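# Pour hazelnuts from bowl into glass jar, then set bowl down

## Task

Move all the hazelnuts out of the small bowl and into the open glass jar (pouring is allowed). Afterwards the bowl must rest straight on the table, either way up, and the jar must stand upright straight on the table. Neither the bowl nor the jar may be released or dropped with no support within a few millimetres beneath it. The final state must hold without the robot, so release everything and move the hands away at the end.

## Robot and tools

ROBOT. Two six-joint arms, left_arm and right_arm. Each carries an identical five-finger right hand, so the hands are not mirrored and every number means the same on both. The names are labels only, not image sides.

FRAMES. Reported poses use one scene frame: origin on the tabletop between the arms, +z up, +x out over the table, left_arm toward +y. Positions are in metres, orientations are wxyz quaternions, and velocities are in m/s and rad/s. Commands instead use each hand point's own axes. The hand point sits 0.05 m in front of the palm, where index pad and thumb tip meet in a pinch. Its +z runs along the straightened fingers, which extend 0.06 to 0.07 m past it. Its +y points out of the palm. Its +x crosses the palm away from the thumb. A wrist bracket on the little-finger side reaches 0.03 m beyond the point along +y and 0.11 m across, and it can collide with things. Printed positions get less accurate at long reach.

ROW. Every command row has 28 numbers, each in [-1, 1], and covers both arms even if one stays still. The first 14 are left_arm: dx, dy, dz, rx, ry, rz, then little, ring, middle, index, thumb_bend, thumb_turn, force_limit, speed. The next 14 are the same fields for right_arm.

The first six of each arm are an offset, not a pose. It is measured in that hand point's own axes from its pose in the most recent result that showed it. Before any such result, or in a later call within the same reply, it is measured from where the arm is when the action begins. A value of 1.0 means 0.6 m or 180 degrees. rx, ry, rz together form one rotation vector. All zeros do not mean hold: they pull the arm back to that reference pose. Each step clips the commanded pose to within 100 mm and 16 degrees of the measured pose, and motion trails commands by about 0.17 s.

HAND NUMBERS. These are absolute targets. For the four fingers, +1 is straight and -1 is curled into the palm. For thumb_bend, +1 is straight and -1 fully bent. For thumb_turn, +1 puts the thumb beside the palm and -1 puts it opposite the fingers. A pinch is about index -0.22, thumb_bend -0.75, thumb_turn -0.57. force_limit maps -1..+1 to roughly 0..10 N at the fingertip (0..15 N for the thumb motors). It stops closing only. speed maps -1..+1 to nearly zero up to full speed, where full travel takes 0.6 s. A motor starts only when its target changes by 0.01 or more. It then locks on arrival or at the force limit. To leave a hand unchanged, resend its last eight numbers. If none have been sent yet, send hand_measured followed by hand_force_limit and hand_speed. With the thumb turned in front, a whole-hand wrap fits objects 0.035 to 0.08 m wide. For a soft grip, close at speed -0.9 or below.

TOOLS.
- execute_actions {actions, pictures}: holds at most one entry. An empty list returns the current state with pictures. {"rows": [...], "steps": n} plays up to 15 rows, each for one 1/30 s step, and repeats the last row if there are fewer rows than steps. steps runs 1 to 15, default 15, and an action needs at least 4. {"steps": n} alone waits up to 300 steps counted from the previous result. A refused call sends nothing.
- move {target, speed, stop_force}: target is one 28-number row with offsets as above. Each hand point travels in a straight line and all arms finish together, within 0.5 to 10 s. speed is in m/s, 0.002 to 0.5, default 0.25; turning is capped at twice that in rad/s. stop_force is one value for both arms, 13 to 80 N. It ends an arm's path when the wrist senses that much added push against the motion. Do not rely on it while that hand is also rotating, and omit it when pulling away from a surface. The result adds a move: line with an ending per arm (done, off_target, moving, held, contact, fault), any limits (paced = pose clipped; held = some steps blocked), and each arm's distance to its target.
- wait {seconds}: 0 to 10 s with no new commands.
- zoom_image {camera, region}: a closer view of [x0, y0, x1, y1] pixels from cam_high (896x504), cam_left_wrist or cam_right_wrist (616x616 each), at most 504x504.
- show_instructions: shows the reference pages.
- finished_scene {scene}: ends and grades the current scene. This cannot be undone.

RESULTS. Each arm's line gives hand point position, quaternion and velocities. Wrist force and Wrist torque are given along the end effector axes. They include noise of a few N and an offset, saturate near 100 N, and point back into the arm when pressing. Each hand lists six values for hand_measured, hand_stopped_by (moving, target, force, stalled, fault) and hand_load_n. Loads near 0 mean the grip is lost. The Hand target line shows the pose each arm is driving toward. HELD marks steps not sent, and pose unreachable names an arm whose command was changed by the clearance check. The final 4 steps of each action run after the result is taken, and the simulation keeps running while the operator composes a reply.

AVOID. The arms are stiff. Pushing even slightly past a firm contact can trigger a torque fault or a 150 N force fault, which stops that arm for 10 s. Approach slowly. Never let the arms collide or press on each other. Do not knock anything off the table, drop the bowl or jar unsupported, or tip the jar. Holding loads heats motors: MOTOR HOT warns from 70 °C, and at 85 °C the brakes engage. Loose objects may occasionally get nudged by the scene.

Each tool is called after "Call:" as name([rows], argument=value, ...), one row to a line, values as JSON.

## Session

Call:
execute_actions(actions=[])

Scene clock: 0.00 s of 6000.00 s.
left_arm: end_effector_position=(-0.1084, +1.0607, +0.6120) hand_measured=(+1.000, +1.000, +1.000, +1.000, +1.000, +1.000) hand_load_n=(+0.0, +0.0, +0.0, +0.0, +0.0, +0.0) hand_stopped_by=(target, target, target, target, target, target) hand_force_limit=0.00 hand_speed=-0.80 end_effector_quat_wxyz=(+0.031, +0.709, -0.705, -0.008) end_effector_velocity=(+0.000, +0.000, +0.001) end_effector_angular_velocity=(+0.002, -0.001, -0.000) | right_arm: end_effector_position=(+0.2585, -1.1966, +0.5736) hand_measured=(+1.000, +1.000, +1.000, +1.000, +1.000, +1.000) hand_load_n=(+0.0, +0.0, +0.0, +0.0, +0.0, +0.0) hand_stopped_by=(target, target, target, target, target, target) hand_force_limit=0.00 hand_speed=-0.80 end_effector_quat_wxyz=(-0.032, +0.599, +0.800, -0.011) end_effector_velocity=(+0.000, +0.000, -0.000) end_effector_angular_velocity=(+0.000, +0.000, +0.003)
Joint positions: left_arm=[ 1.267 -1.527  1.39   1.754  1.528 -1.871] | right_arm=[-1.825 -1.638  1.549  1.675  1.636 -1.946]
Joint velocities: left_arm=[-0.    -0.001 -0.001 -0.     0.     0.   ] | right_arm=[ 0.     0.    -0.     0.     0.    -0.002]
Wrist force (N, on the end effector, along its own x y z axes, offset not removed): no reading
Wrist torque (N m, same axes, about the end effector's origin, offset not removed): no reading
Hand target (left_arm): -0.108, +1.061, +0.612; +0.031, +0.709, -0.705, -0.008
Hand target (right_arm): +0.259, -1.197, +0.574; -0.032, +0.599, +0.800, -0.011
camera_calibration (this result's frames):
cam_left_wrist: T_world_to_cam=[[-0.997898, 0.0133404, 0.0634215, -0.16489], [0.045853, 0.836901, 0.54543, -1.23268], [-0.0458013, 0.547192, -0.835753, 0.0580886], [0, 0, 0, 1]] pos_world=[-0.105361, 1.00204, 0.731345]
cam_right_wrist: T_world_to_cam=[[0.986574, 0.133667, -0.0938388, -0.0358783], [0.162211, -0.868752, 0.467929, -1.34984], [-0.018976, -0.476868, -0.87877, 0.0637398], [0, 0, 0, 1]] pos_world=[0.255566, -1.13749, 0.684276]

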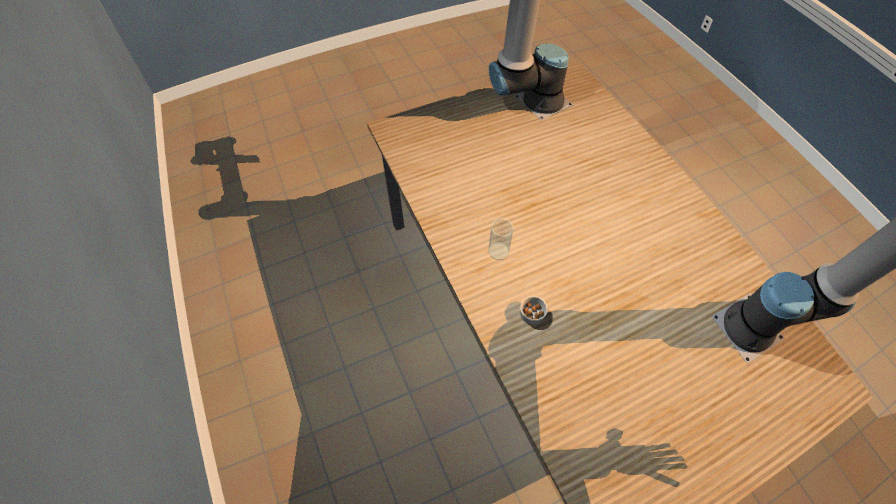

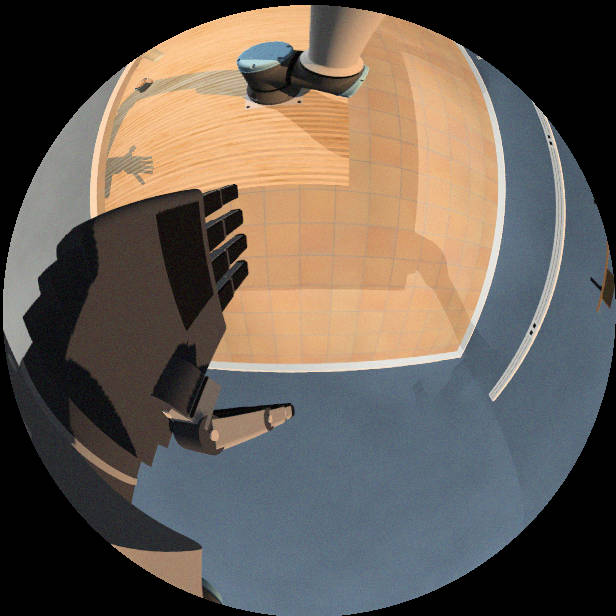

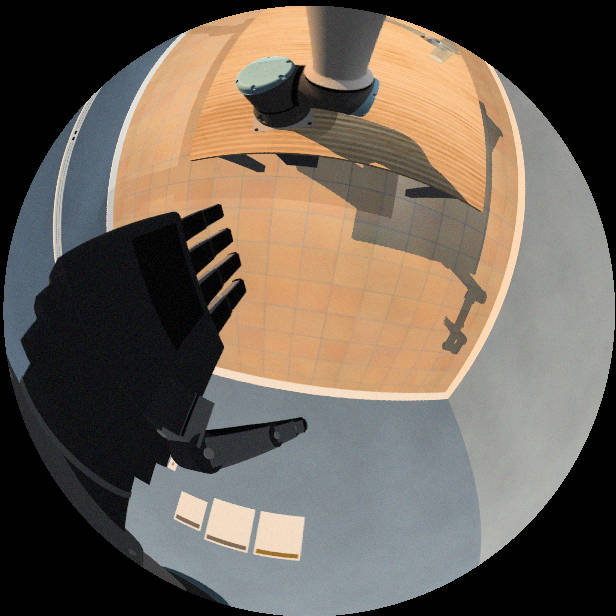

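Call:
zoom_image(camera="cam_high", region=[460, 210, 590, 340])

Region (460, 210, 590, 340) of cam_high's 896x504 image, scaled by 3.877, with more detail than that image has.

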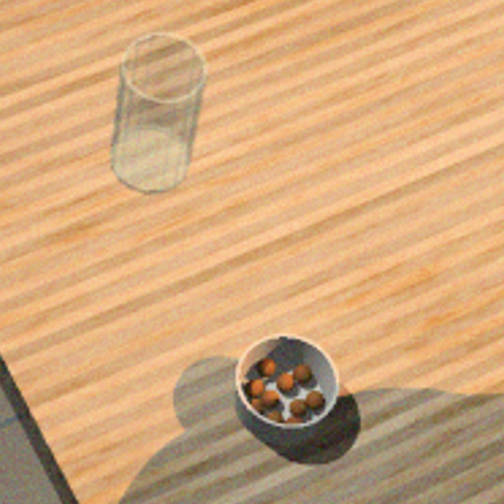

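Call:
move(target=[0,0,0,0,0,0,1,1,1,1,1,1,0,-0.8,0.552,0.768,0.228,0,0,0,1,1,1,1,1,-1,0,0], speed=0.3)

Call:
move(target=[0,0,0,0,0,0,1,1,1,1,1,1,0,-0.8,0.838,0.087,0.227,-0.259,0.418,0.365,1,1,1,1,1,-1,0,0], speed=0.25)

Scene clock: 3.10 s of 6000.00 s.
left_arm: end_effector_position=(-0.1084, +1.0607, +0.6120) hand_measured=(+1.000, +1.000, +1.000, +1.000, +1.000, +1.000) hand_load_n=(+0.0, +0.0, +0.0, +0.0, +0.0, +0.0) hand_stopped_by=(target, target, target, target, target, target) hand_force_limit=0.00 hand_speed=-0.80 end_effector_quat_wxyz=(+0.031, +0.709, -0.705, -0.008) end_effector_velocity=(+0.000, -0.000, -0.001) end_effector_angular_velocity=(-0.000, -0.000, +0.000) | right_arm: end_effector_position=(+0.5983, -0.7472, +0.4242) hand_measured=(+1.000, +1.000, +1.000, +1.000, +1.000, -1.000) hand_load_n=(+0.0, +0.0, +0.0, +0.0, +0.0, +0.0) hand_stopped_by=(target, target, target, target, target, target) hand_force_limit=0.00 hand_speed=0.00 end_effector_quat_wxyz=(-0.032, +0.599, +0.800, -0.011) end_effector_velocity=(+0.001, +0.000, -0.001) end_effector_angular_velocity=(-0.001, +0.003, +0.001)
Joint positions: left_arm=[ 1.267 -1.527  1.39   1.754  1.528 -1.871] | right_arm=[-0.48  -1.567  1.754  1.451  1.571 -0.602]
Joint velocities: left_arm=[ 0.     0.     0.001 -0.001  0.    -0.   ] | right_arm=[ 0.003  0.004 -0.001 -0.     0.002  0.001]
Wrist force (N, on the end effector, along its own x y z axes, offset not removed): left_arm=[4.1 -2.8 0.4] | right_arm=[-0.7 1.3 -2.7]
Wrist torque (N m, same axes, about the end effector's origin, offset not removed): left_arm=[-0.02 -0.48 0.27] | right_arm=[0.65 0.42 0.05]
Hand target (left_arm): -0.108, +1.061, +0.612; +0.031, +0.709, -0.705, -0.008
Hand target (right_arm): +0.598, -0.747, +0.424; -0.032, +0.599, +0.800, -0.011
Off the commanded pose (left_arm): 0.000 m, 0 deg.
Off the commanded pose (right_arm): 0.001 m, 0 deg.
Kept back: nothing.
move: done
camera_calibration (this result's frames):
cam_left_wrist: T_world_to_cam=[[-0.997898, 0.0133404, 0.0634215, -0.16489], [0.045853, 0.836901, 0.54543, -1.23268], [-0.0458013, 0.547192, -0.835753, 0.0580886], [0, 0, 0, 1]] pos_world=[-0.105361, 1.00204, 0.731345]
cam_right_wrist: T_world_to_cam=[[0.986558, 0.133765, -0.0938673, -0.445113], [0.162301, -0.86898, 0.467474, -0.944618], [-0.0190372, -0.476425, -0.879009, 0.153605], [0, 0, 0, 1]] pos_world=[0.595367, -0.688133, 0.534823]

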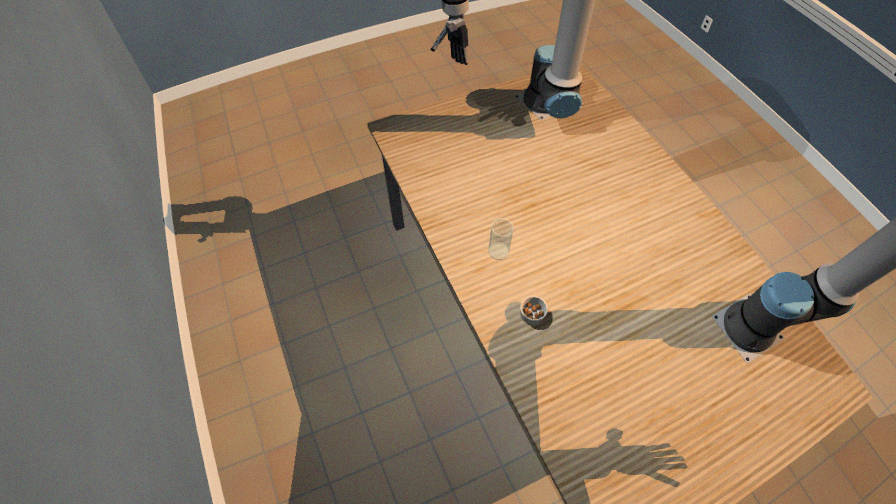

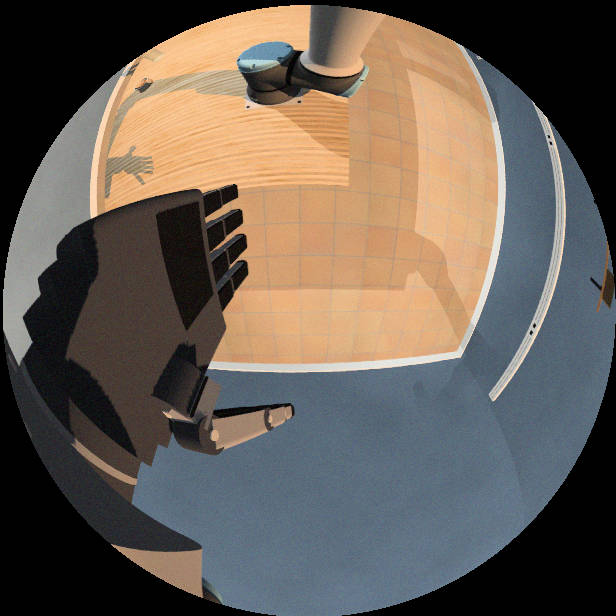

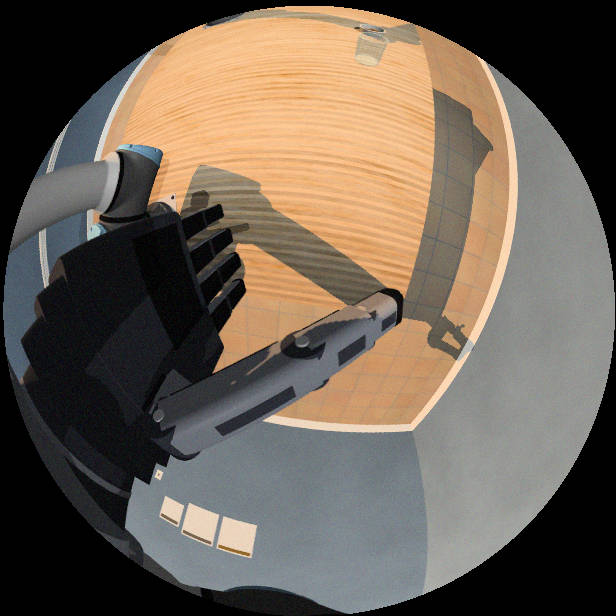

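Scene clock: 7.47 s of 6000.00 s.
left_arm: end_effector_position=(-0.1084, +1.0607, +0.6120) hand_measured=(+1.000, +1.000, +1.000, +1.000, +1.000, +1.000) hand_load_n=(+0.0, +0.0, +0.0, +0.0, +0.0, +0.0) hand_stopped_by=(target, target, target, target, target, target) hand_force_limit=0.00 hand_speed=-0.80 end_effector_quat_wxyz=(+0.031, +0.709, -0.705, -0.008) end_effector_velocity=(-0.000, -0.000, +0.000) end_effector_angular_velocity=(+0.001, +0.000, -0.000) | right_arm: end_effector_position=(+0.4997, -0.2481, +0.3044) hand_measured=(+1.000, +1.000, +1.000, +1.000, +1.000, -1.000) hand_load_n=(+0.0, +0.0, +0.0, +0.0, +0.0, +0.0) hand_stopped_by=(target, target, target, target, target, target) hand_force_limit=0.00 hand_speed=0.00 end_effector_quat_wxyz=(-0.252, +0.751, +0.151, +0.591) end_effector_velocity=(+0.001, +0.002, +0.001) end_effector_angular_velocity=(+0.004, -0.006, -0.011)
Joint positions: left_arm=[ 1.267 -1.527  1.39   1.754  1.528 -1.871] | right_arm=[ 0.598 -1.659  2.172 -0.337  1.727  1.803]
Joint velocities: left_arm=[-0.    -0.001  0.    -0.    -0.     0.   ] | right_arm=[ 0.009  0.006 -0.004 -0.008  0.02   0.002]
Wrist force (N, on the end effector, along its own x y z axes, offset not removed): left_arm=[4.5 -2.0 1.3] | right_arm=[-1.6 -0.9 -1.9]
Wrist torque (N m, same axes, about the end effector's origin, offset not removed): left_arm=[0.06 -0.47 0.40] | right_arm=[0.12 0.39 -0.16]
Hand target (left_arm): -0.108, +1.061, +0.612; +0.031, +0.709, -0.705, -0.008
Hand target (right_arm): +0.500, -0.248, +0.304; -0.252, +0.751, +0.151, +0.592
Off the commanded pose (left_arm): 0.000 m, 0 deg.
Off the commanded pose (right_arm): 0.001 m, 0 deg.
Kept back: nothing.
move: done
camera_calibration (this result's frames):
cam_left_wrist: T_world_to_cam=[[-0.997898, 0.0133404, 0.0634215, -0.16489], [0.045853, 0.836901, 0.54543, -1.23268], [-0.0458013, 0.547192, -0.835753, 0.0580886], [0, 0, 0, 1]] pos_world=[-0.105361, 1.00204, 0.731345]
cam_right_wrist: T_world_to_cam=[[0.507754, -0.787271, -0.349843, -0.337115], [-0.681995, -0.119205, -0.721577, 0.530953], [0.526374, 0.604974, -0.597442, 0.194326], [0, 0, 0, 1]] pos_world=[0.43099, -0.319671, 0.381285]

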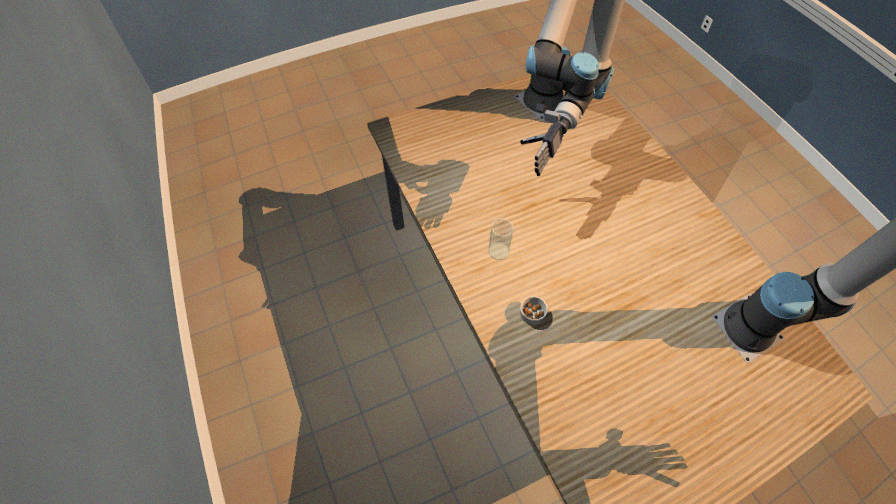

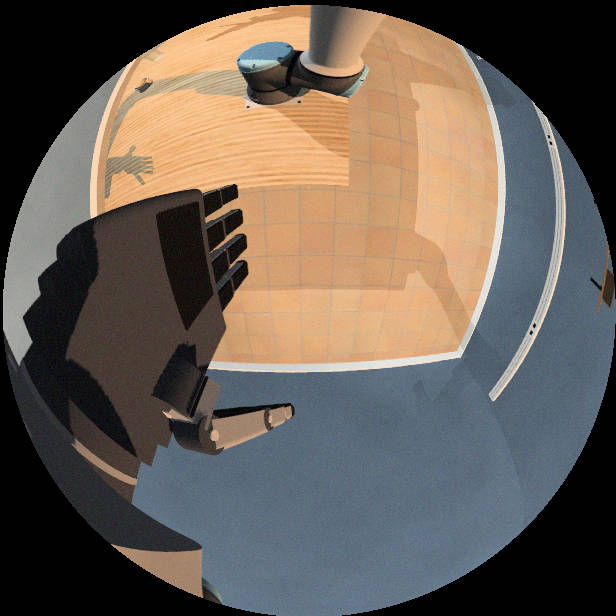

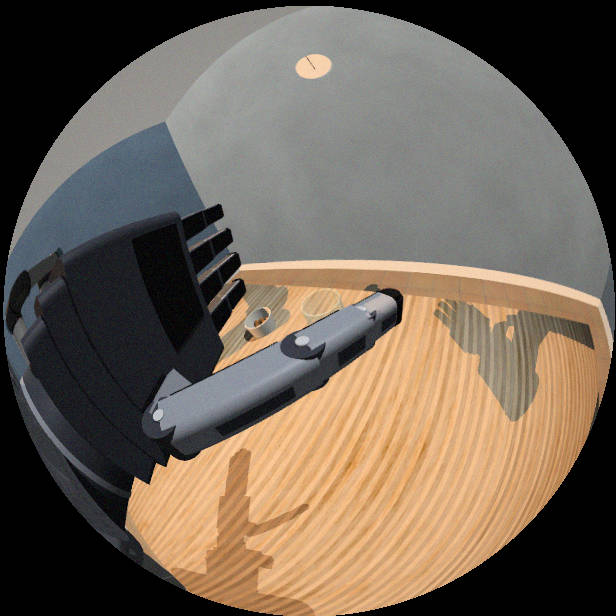

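Call:
move(target=[0,0,0,0,0,0,1,1,1,1,1,1,0,-0.8,-0.441,-0.327,0.471,0,0,0,1,1,1,1,1,-1,0,0], speed=0.18)

Scene clock: 10.67 s of 6000.00 s.
left_arm: end_effector_position=(-0.1084, +1.0607, +0.6120) hand_measured=(+1.000, +1.000, +1.000, +1.000, +1.000, +1.000) hand_load_n=(+0.0, +0.0, +0.0, +0.0, +0.0, +0.0) hand_stopped_by=(target, target, target, target, target, target) hand_force_limit=0.00 hand_speed=-0.80 end_effector_quat_wxyz=(+0.031, +0.709, -0.705, -0.008) end_effector_velocity=(-0.000, -0.000, +0.000) end_effector_angular_velocity=(-0.000, -0.000, +0.001) | right_arm: end_effector_position=(+0.5587, +0.0909, +0.0405) hand_measured=(+1.000, +1.000, +1.000, +1.000, +1.000, -1.000) hand_load_n=(+0.0, +0.0, +0.0, +0.0, +0.0, +0.0) hand_stopped_by=(target, target, target, target, target, target) hand_force_limit=0.00 hand_speed=0.00 end_effector_quat_wxyz=(-0.252, +0.751, +0.151, +0.591) end_effector_velocity=(+0.001, +0.001, -0.001) end_effector_angular_velocity=(-0.001, -0.000, -0.000)
Joint positions: left_arm=[ 1.267 -1.527  1.39   1.754  1.528 -1.871] | right_arm=[ 0.874 -0.872  1.656 -0.592  1.998  1.856]
Joint velocities: left_arm=[ 0.001 -0.    -0.     0.     0.     0.   ] | right_arm=[-0.     0.002 -0.002  0.001  0.    -0.001]
Wrist force (N, on the end effector, along its own x y z axes, offset not removed): left_arm=[2.5 -3.1 -0.2] | right_arm=[-2.8 0.6 5.5]
Wrist torque (N m, same axes, about the end effector's origin, offset not removed): left_arm=[0.01 -0.37 0.37] | right_arm=[-0.24 0.51 -0.02]
Hand target (left_arm): -0.108, +1.061, +0.612; +0.031, +0.709, -0.705, -0.008
Hand target (right_arm): +0.559, +0.091, +0.040; -0.252, +0.751, +0.151, +0.591
Off the commanded pose (left_arm): 0.000 m, 0 deg.
Off the commanded pose (right_arm): 0.001 m, 0 deg.
Kept back: nothing.
move: done
camera_calibration (this result's frames):
cam_left_wrist: T_world_to_cam=[[-0.997898, 0.0133404, 0.0634216, -0.16489], [0.045853, 0.836901, 0.54543, -1.23268], [-0.0458013, 0.547191, -0.835753, 0.0580888], [0, 0, 0, 1]] pos_world=[-0.105361, 1.00204, 0.731345]
cam_right_wrist: T_world_to_cam=[[0.507763, -0.787253, -0.34987, -0.192557], [-0.682, -0.119196, -0.721574, 0.421179], [0.526358, 0.605, -0.59743, -0.199516], [0, 0, 0, 1]] pos_world=[0.490034, 0.0193194, 0.117345]

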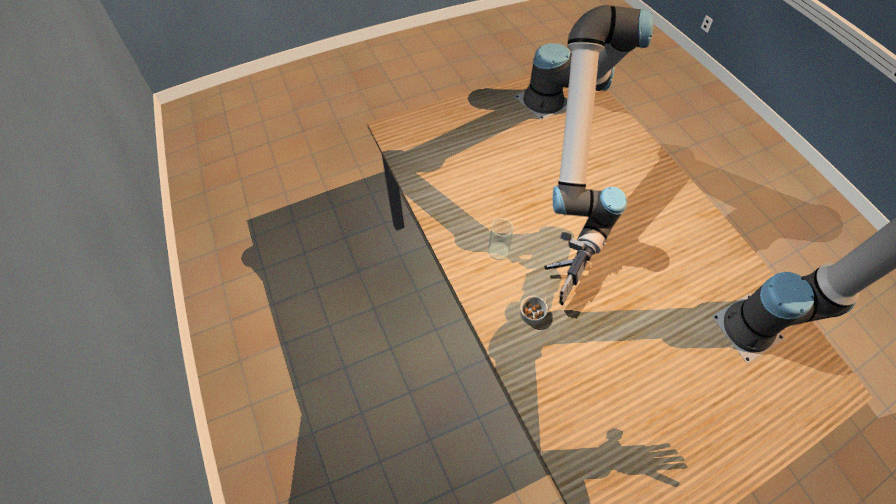

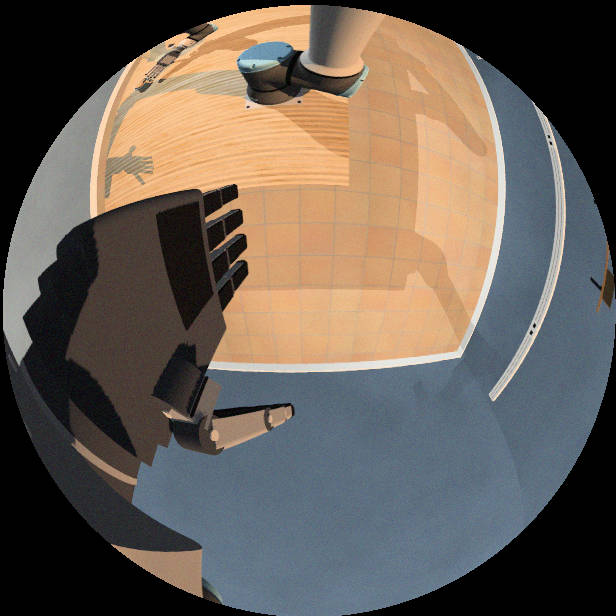

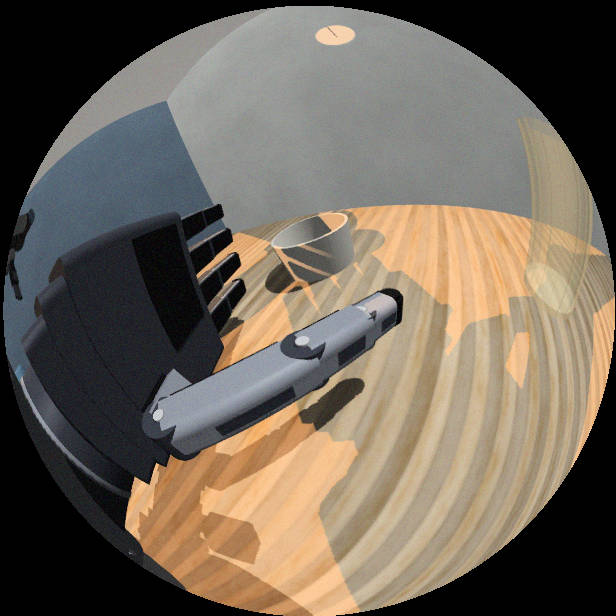

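Call:
move(target=[0,0,0,0,0,0,1,1,1,1,1,1,0,-0.8,-0.027,0.004,0.005,0,0,0,1,1,1,1,1,-1,0,0], speed=0.04)

Call:
move(target=[0,0,0,0,0,0,1,1,1,1,1,1,0,-0.8,0.029,0,0.165,0,0,0,1,1,1,1,1,-1,0,0], speed=0.05)

Call:
zoom_image(camera="cam_high", region=[480, 240, 610, 370])

Scene clock: 11.70 s of 6000.00 s.
left_arm: end_effector_position=(-0.1084, +1.0607, +0.6120) hand_measured=(+1.000, +1.000, +1.000, +1.000, +1.000, +1.000) hand_load_n=(+0.0, +0.0, +0.0, +0.0, +0.0, +0.0) hand_stopped_by=(target, target, target, target, target, target) hand_force_limit=0.00 hand_speed=-0.80 end_effector_quat_wxyz=(+0.031, +0.709, -0.705, -0.008) end_effector_velocity=(-0.000, +0.000, +0.000) end_effector_angular_velocity=(+0.001, +0.000, +0.000) | right_arm: end_effector_position=(+0.5583, +0.0917, +0.0241) hand_measured=(+1.000, +1.000, +1.000, +1.000, +1.000, -1.000) hand_load_n=(+0.0, +0.0, +0.0, +0.0, +0.0, +0.0) hand_stopped_by=(target, target, target, target, target, target) hand_force_limit=0.00 hand_speed=0.00 end_effector_quat_wxyz=(-0.252, +0.751, +0.151, +0.591) end_effector_velocity=(+0.000, +0.000, -0.001) end_effector_angular_velocity=(+0.000, -0.001, -0.001)
Joint positions: left_arm=[ 1.267 -1.527  1.39   1.754  1.528 -1.871] | right_arm=[ 0.875 -0.852  1.657 -0.613  1.999  1.856]
Joint velocities: left_arm=[ 0.     0.    -0.001  0.    -0.     0.   ] | right_arm=[ 0.     0.002 -0.    -0.003  0.001 -0.001]
Wrist force (N, on the end effector, along its own x y z axes, offset not removed): left_arm=[3.4 -2.4 2.3] | right_arm=[-4.3 4.9 5.5]
Wrist torque (N m, same axes, about the end effector's origin, offset not removed): left_arm=[0.03 -0.48 0.28] | right_arm=[0.60 0.87 0.06]
Hand target (left_arm): -0.108, +1.061, +0.612; +0.031, +0.709, -0.705, -0.008
Hand target (right_arm): +0.558, +0.092, +0.024; -0.252, +0.751, +0.151, +0.591
Off the commanded pose (left_arm): 0.000 m, 0 deg.
Off the commanded pose (right_arm): 0.000 m, 0 deg.
Kept back: nothing.
move: done
camera_calibration (this result's frames):
cam_left_wrist: T_world_to_cam=[[-0.997898, 0.0133404, 0.0634215, -0.16489], [0.045853, 0.836901, 0.54543, -1.23268], [-0.0458013, 0.547192, -0.835753, 0.0580884], [0, 0, 0, 1]] pos_world=[-0.105361, 1.00204, 0.731345]
cam_right_wrist: T_world_to_cam=[[0.507761, -0.787251, -0.349878, -0.197398], [-0.682004, -0.119191, -0.72157, 0.409127], [0.526355, 0.605003, -0.597429, -0.20963], [0, 0, 0, 1]] pos_world=[0.489597, 0.0201895, 0.100909]

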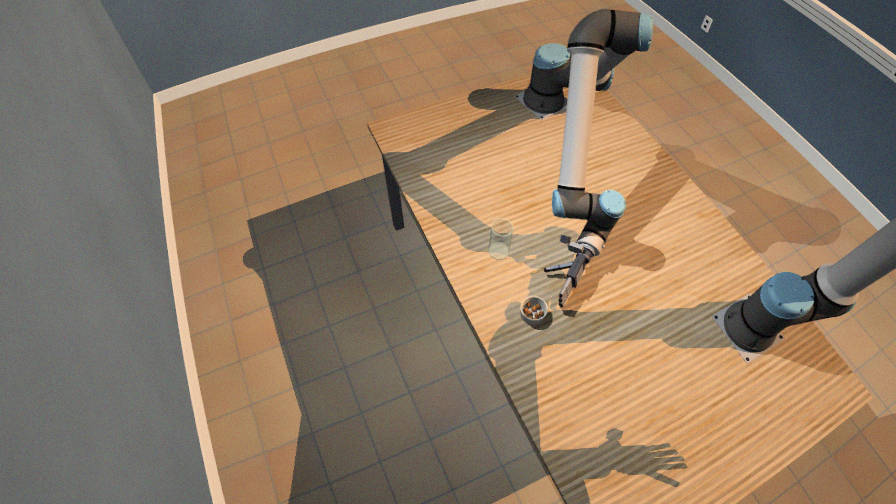

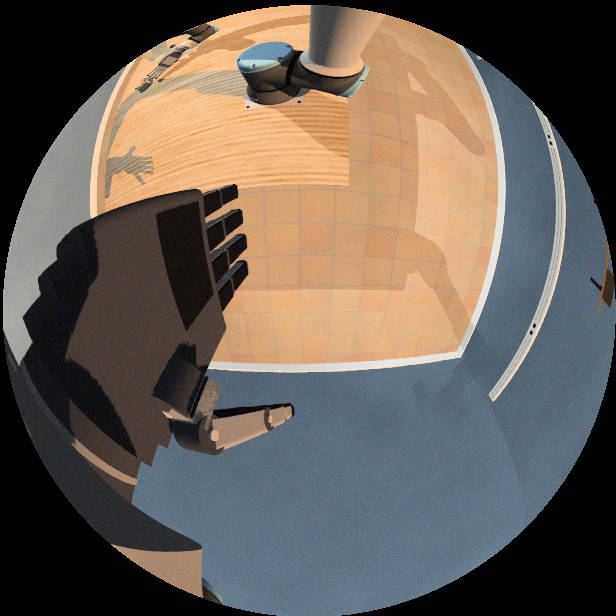

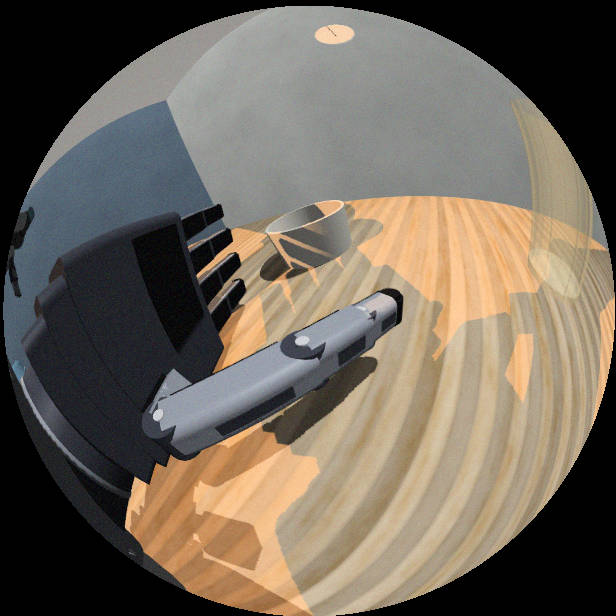

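Scene clock: 14.07 s of 6000.00 s.
left_arm: end_effector_position=(-0.1084, +1.0607, +0.6120) hand_measured=(+1.000, +1.000, +1.000, +1.000, +1.000, +1.000) hand_load_n=(+0.0, +0.0, +0.0, +0.0, +0.0, +0.0) hand_stopped_by=(target, target, target, target, target, target) hand_force_limit=0.00 hand_speed=-0.80 end_effector_quat_wxyz=(+0.031, +0.709, -0.705, -0.008) end_effector_velocity=(+0.000, +0.000, +0.000) end_effector_angular_velocity=(+0.001, -0.000, -0.000) | right_arm: end_effector_position=(+0.6430, +0.1456, +0.0237) hand_measured=(+1.000, +1.000, +1.000, +1.000, +1.000, -1.000) hand_load_n=(+0.0, +0.0, +0.0, +0.0, +0.0, +0.0) hand_stopped_by=(target, target, target, target, target, target) hand_force_limit=0.00 hand_speed=0.00 end_effector_quat_wxyz=(-0.252, +0.751, +0.151, +0.591) end_effector_velocity=(+0.000, +0.002, -0.000) end_effector_angular_velocity=(+0.000, +0.001, +0.002)
Joint positions: left_arm=[ 1.267 -1.527  1.39   1.754  1.528 -1.871] | right_arm=[ 0.822 -0.756  1.463 -0.52   1.948  1.845]
Joint velocities: left_arm=[-0.     0.    -0.001 -0.     0.    -0.   ] | right_arm=[ 0.001  0.002 -0.004  0.002 -0.002  0.   ]
Wrist force (N, on the end effector, along its own x y z axes, offset not removed): left_arm=[3.6 -1.0 -1.7] | right_arm=[-1.5 -2.2 2.2]
Wrist torque (N m, same axes, about the end effector's origin, offset not removed): left_arm=[0.29 -0.41 0.20] | right_arm=[-0.34 0.57 0.14]
Hand target (left_arm): -0.108, +1.061, +0.612; +0.031, +0.709, -0.705, -0.008
Hand target (right_arm): +0.643, +0.146, +0.024; -0.252, +0.751, +0.151, +0.591
Off the commanded pose (left_arm): 0.000 m, 0 deg.
Off the commanded pose (right_arm): 0.000 m, 0 deg.
Kept back: nothing.
move: done
camera_calibration (this result's frames):
cam_left_wrist: T_world_to_cam=[[-0.997898, 0.0133406, 0.0634216, -0.16489], [0.0458532, 0.836901, 0.54543, -1.23268], [-0.0458012, 0.547191, -0.835753, 0.0580888], [0, 0, 0, 1]] pos_world=[-0.105361, 1.00204, 0.731345]
cam_right_wrist: T_world_to_cam=[[0.507774, -0.787242, -0.349878, -0.198131], [-0.681988, -0.119186, -0.721587, 0.473063], [0.526363, 0.605016, -0.597409, -0.286988], [0, 0, 0, 1]] pos_world=[0.574289, 0.0740376, 0.100585]

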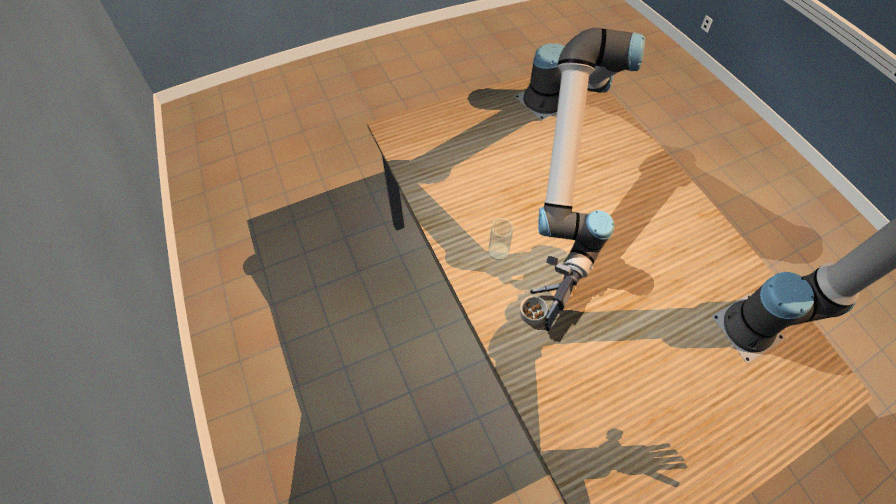

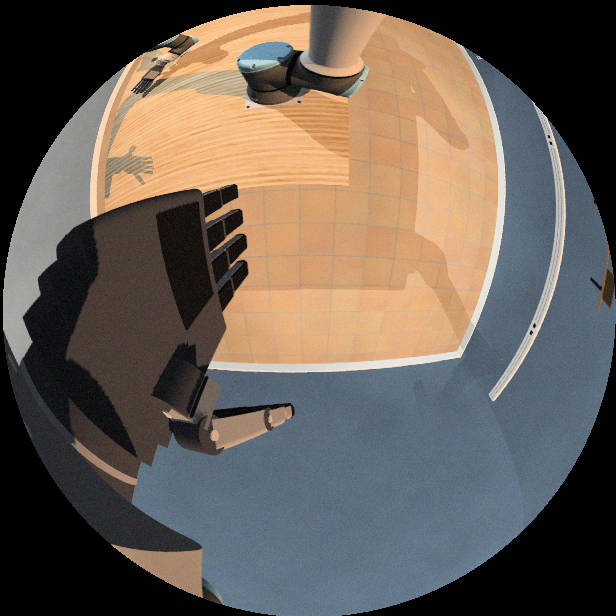

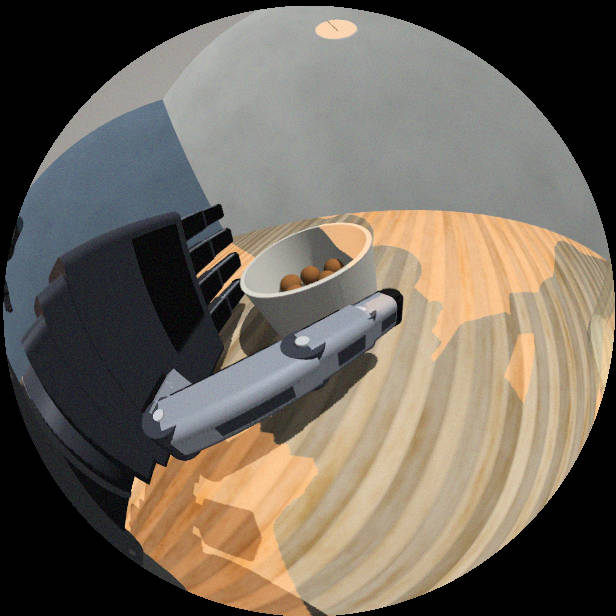

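Region (480, 240, 610, 370) of cam_high's 896x504 image, scaled by 3.877, with more detail than that image has.

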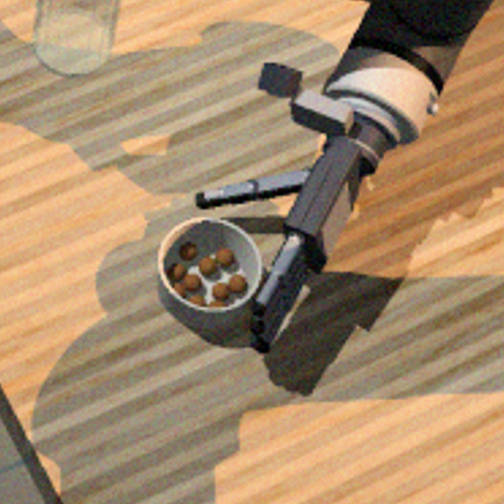

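Call:
move(target=[0,0,0,0,0,0,1,1,1,1,1,1,0,-0.8,0.009,0,0.052,0,0,0,1,1,1,1,1,-1,0,0], speed=0.02)

Call:
move(target=[0,0,0,0,0,0,1,1,1,1,1,1,0,-0.8,0,0,0,0,0,0,1,1,0,-0.6,-0.5,-1,0.4,-0.8])

Call:
zoom_image(camera="cam_high", region=[480, 240, 610, 370])

Scene clock: 16.17 s of 6000.00 s.
left_arm: end_effector_position=(-0.1084, +1.0607, +0.6120) hand_measured=(+1.000, +1.000, +1.000, +1.000, +1.000, +1.000) hand_load_n=(+0.0, +0.0, +0.0, +0.0, +0.0, +0.0) hand_stopped_by=(target, target, target, target, target, target) hand_force_limit=0.00 hand_speed=-0.80 end_effector_quat_wxyz=(+0.031, +0.709, -0.705, -0.008) end_effector_velocity=(+0.000, -0.000, -0.000) end_effector_angular_velocity=(-0.001, -0.000, -0.001) | right_arm: end_effector_position=(+0.6696, +0.1625, +0.0236) hand_measured=(+1.000, +1.000, +1.000, +1.000, +1.000, -1.000) hand_load_n=(+0.0, +0.0, +0.0, +0.0, +0.0, +0.0) hand_stopped_by=(target, target, target, target, target, target) hand_force_limit=0.00 hand_speed=0.00 end_effector_quat_wxyz=(-0.252, +0.751, +0.151, +0.591) end_effector_velocity=(+0.003, +0.002, +0.002) end_effector_angular_velocity=(+0.005, +0.000, -0.003)
Joint positions: left_arm=[ 1.267 -1.527  1.39   1.754  1.528 -1.871] | right_arm=[ 0.807 -0.722  1.395 -0.487  1.933  1.842]
Joint velocities: left_arm=[-0.    -0.     0.001  0.     0.     0.   ] | right_arm=[-0.001  0.001 -0.006  0.002  0.001  0.003]
Wrist force (N, on the end effector, along its own x y z axes, offset not removed): left_arm=[6.1 -0.9 -0.1] | right_arm=[-3.4 -0.9 -1.7]
Wrist torque (N m, same axes, about the end effector's origin, offset not removed): left_arm=[0.28 -0.92 0.49] | right_arm=[0.27 0.80 -0.28]
Hand target (left_arm): -0.108, +1.061, +0.612; +0.031, +0.709, -0.705, -0.008
Hand target (right_arm): +0.670, +0.163, +0.024; -0.252, +0.751, +0.151, +0.591
Off the commanded pose (left_arm): 0.000 m, 0 deg.
Off the commanded pose (right_arm): 0.000 m, 0 deg.
Kept back: nothing.
move: done
camera_calibration (this result's frames):
cam_left_wrist: T_world_to_cam=[[-0.997898, 0.0133403, 0.0634215, -0.16489], [0.0458529, 0.836901, 0.54543, -1.23268], [-0.0458013, 0.547192, -0.835753, 0.0580886], [0, 0, 0, 1]] pos_world=[-0.105361, 1.00204, 0.731345]
cam_right_wrist: T_world_to_cam=[[0.50778, -0.787237, -0.349881, -0.198377], [-0.681978, -0.11918, -0.721597, 0.493081], [0.526369, 0.605024, -0.597396, -0.311338], [0, 0, 0, 1]] pos_world=[0.600882, 0.0909622, 0.100405]

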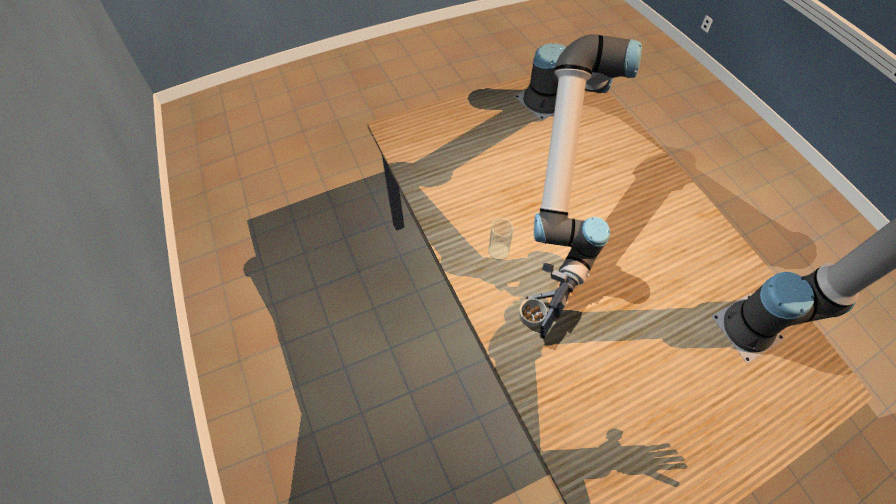

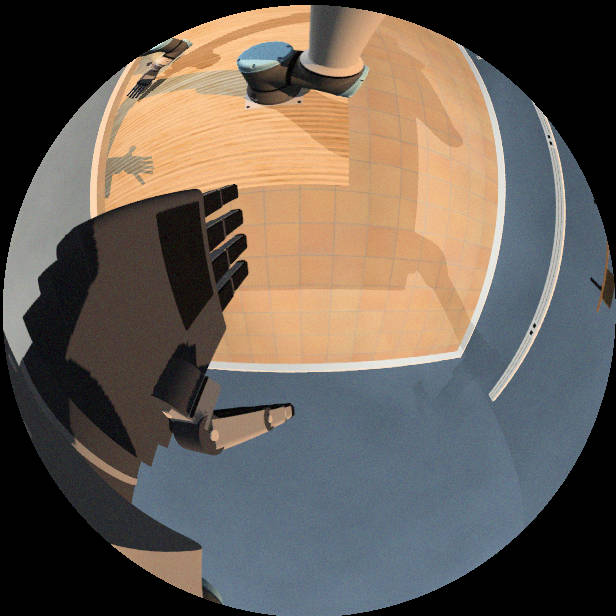

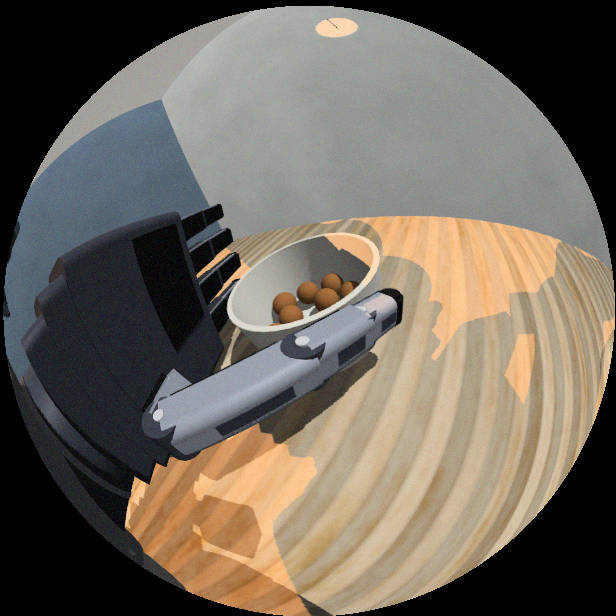

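Scene clock: 18.07 s of 6000.00 s.
left_arm: end_effector_position=(-0.1084, +1.0607, +0.6120) hand_measured=(+1.000, +1.000, +1.000, +1.000, +1.000, +1.000) hand_load_n=(+0.0, +0.0, +0.0, +0.0, +0.0, +0.0) hand_stopped_by=(target, target, target, target, target, target) hand_force_limit=0.00 hand_speed=-0.80 end_effector_quat_wxyz=(+0.031, +0.709, -0.705, -0.008) end_effector_velocity=(+0.000, -0.000, -0.001) end_effector_angular_velocity=(-0.001, +0.000, -0.000) | right_arm: end_effector_position=(+0.6696, +0.1625, +0.0236) hand_measured=(+1.000, +1.000, +0.526, +0.460, +0.720, -1.000) hand_load_n=(+0.0, +0.0, +2.5, +9.0, +15.0, +1.0) hand_stopped_by=(target, target, force, force, force, target) hand_force_limit=0.40 hand_speed=-0.80 end_effector_quat_wxyz=(-0.252, +0.751, +0.151, +0.591) end_effector_velocity=(+0.000, -0.000, +0.000) end_effector_angular_velocity=(+0.002, +0.001, +0.000)
Joint positions: left_arm=[ 1.267 -1.527  1.39   1.754  1.528 -1.871] | right_arm=[ 0.807 -0.722  1.395 -0.487  1.933  1.842]
Joint velocities: left_arm=[-0.    -0.     0.002 -0.     0.     0.   ] | right_arm=[-0.    -0.     0.001 -0.    -0.001  0.002]
Wrist force (N, on the end effector, along its own x y z axes, offset not removed): left_arm=[3.5 -1.5 0.8] | right_arm=[-0.3 -0.6 3.0]
Wrist torque (N m, same axes, about the end effector's origin, offset not removed): left_arm=[0.19 -0.43 0.31] | right_arm=[-0.02 0.51 -0.04]
Hand target (left_arm): -0.108, +1.061, +0.612; +0.031, +0.709, -0.705, -0.008
Hand target (right_arm): +0.670, +0.163, +0.024; -0.252, +0.751, +0.151, +0.591
Off the commanded pose (left_arm): 0.000 m, 0 deg.
Off the commanded pose (right_arm): 0.000 m, 0 deg.
Kept back: nothing.
move: done
camera_calibration (this result's frames):
cam_left_wrist: T_world_to_cam=[[-0.997898, 0.0133402, 0.0634215, -0.16489], [0.0458529, 0.836901, 0.54543, -1.23268], [-0.0458013, 0.547192, -0.835753, 0.0580886], [0, 0, 0, 1]] pos_world=[-0.105361, 1.00204, 0.731345]
cam_right_wrist: T_world_to_cam=[[0.507786, -0.787228, -0.349893, -0.198393], [-0.681966, -0.11916, -0.721611, 0.493098], [0.52638, 0.605039, -0.597371, -0.31135], [0, 0, 0, 1]] pos_world=[0.600905, 0.090956, 0.100418]

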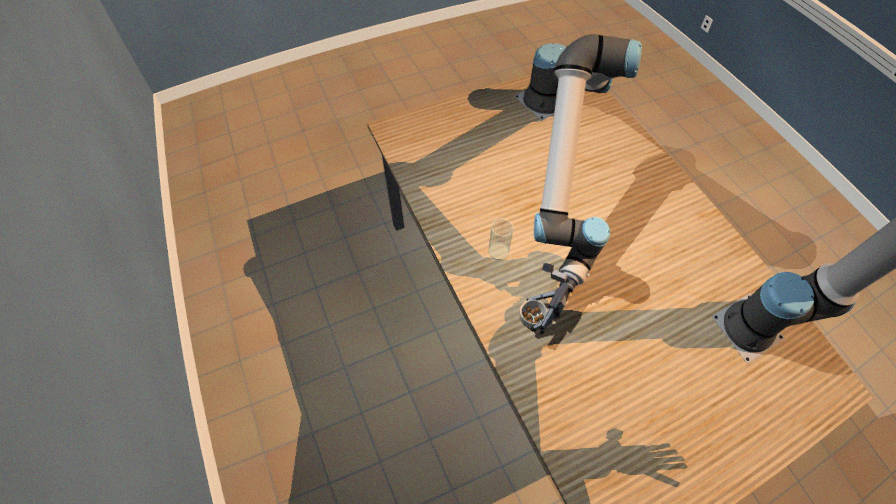

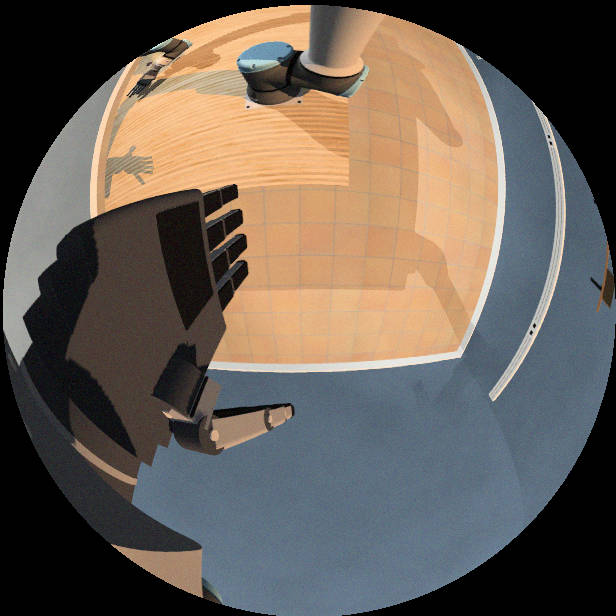

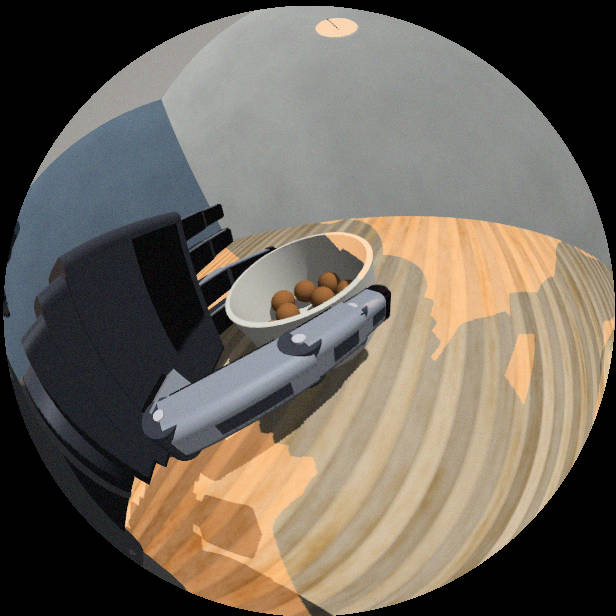

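Region (480, 240, 610, 370) of cam_high's 896x504 image, scaled by 3.877, with more detail than that image has.

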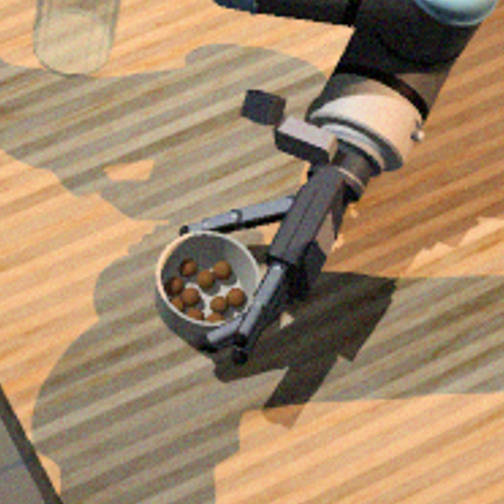

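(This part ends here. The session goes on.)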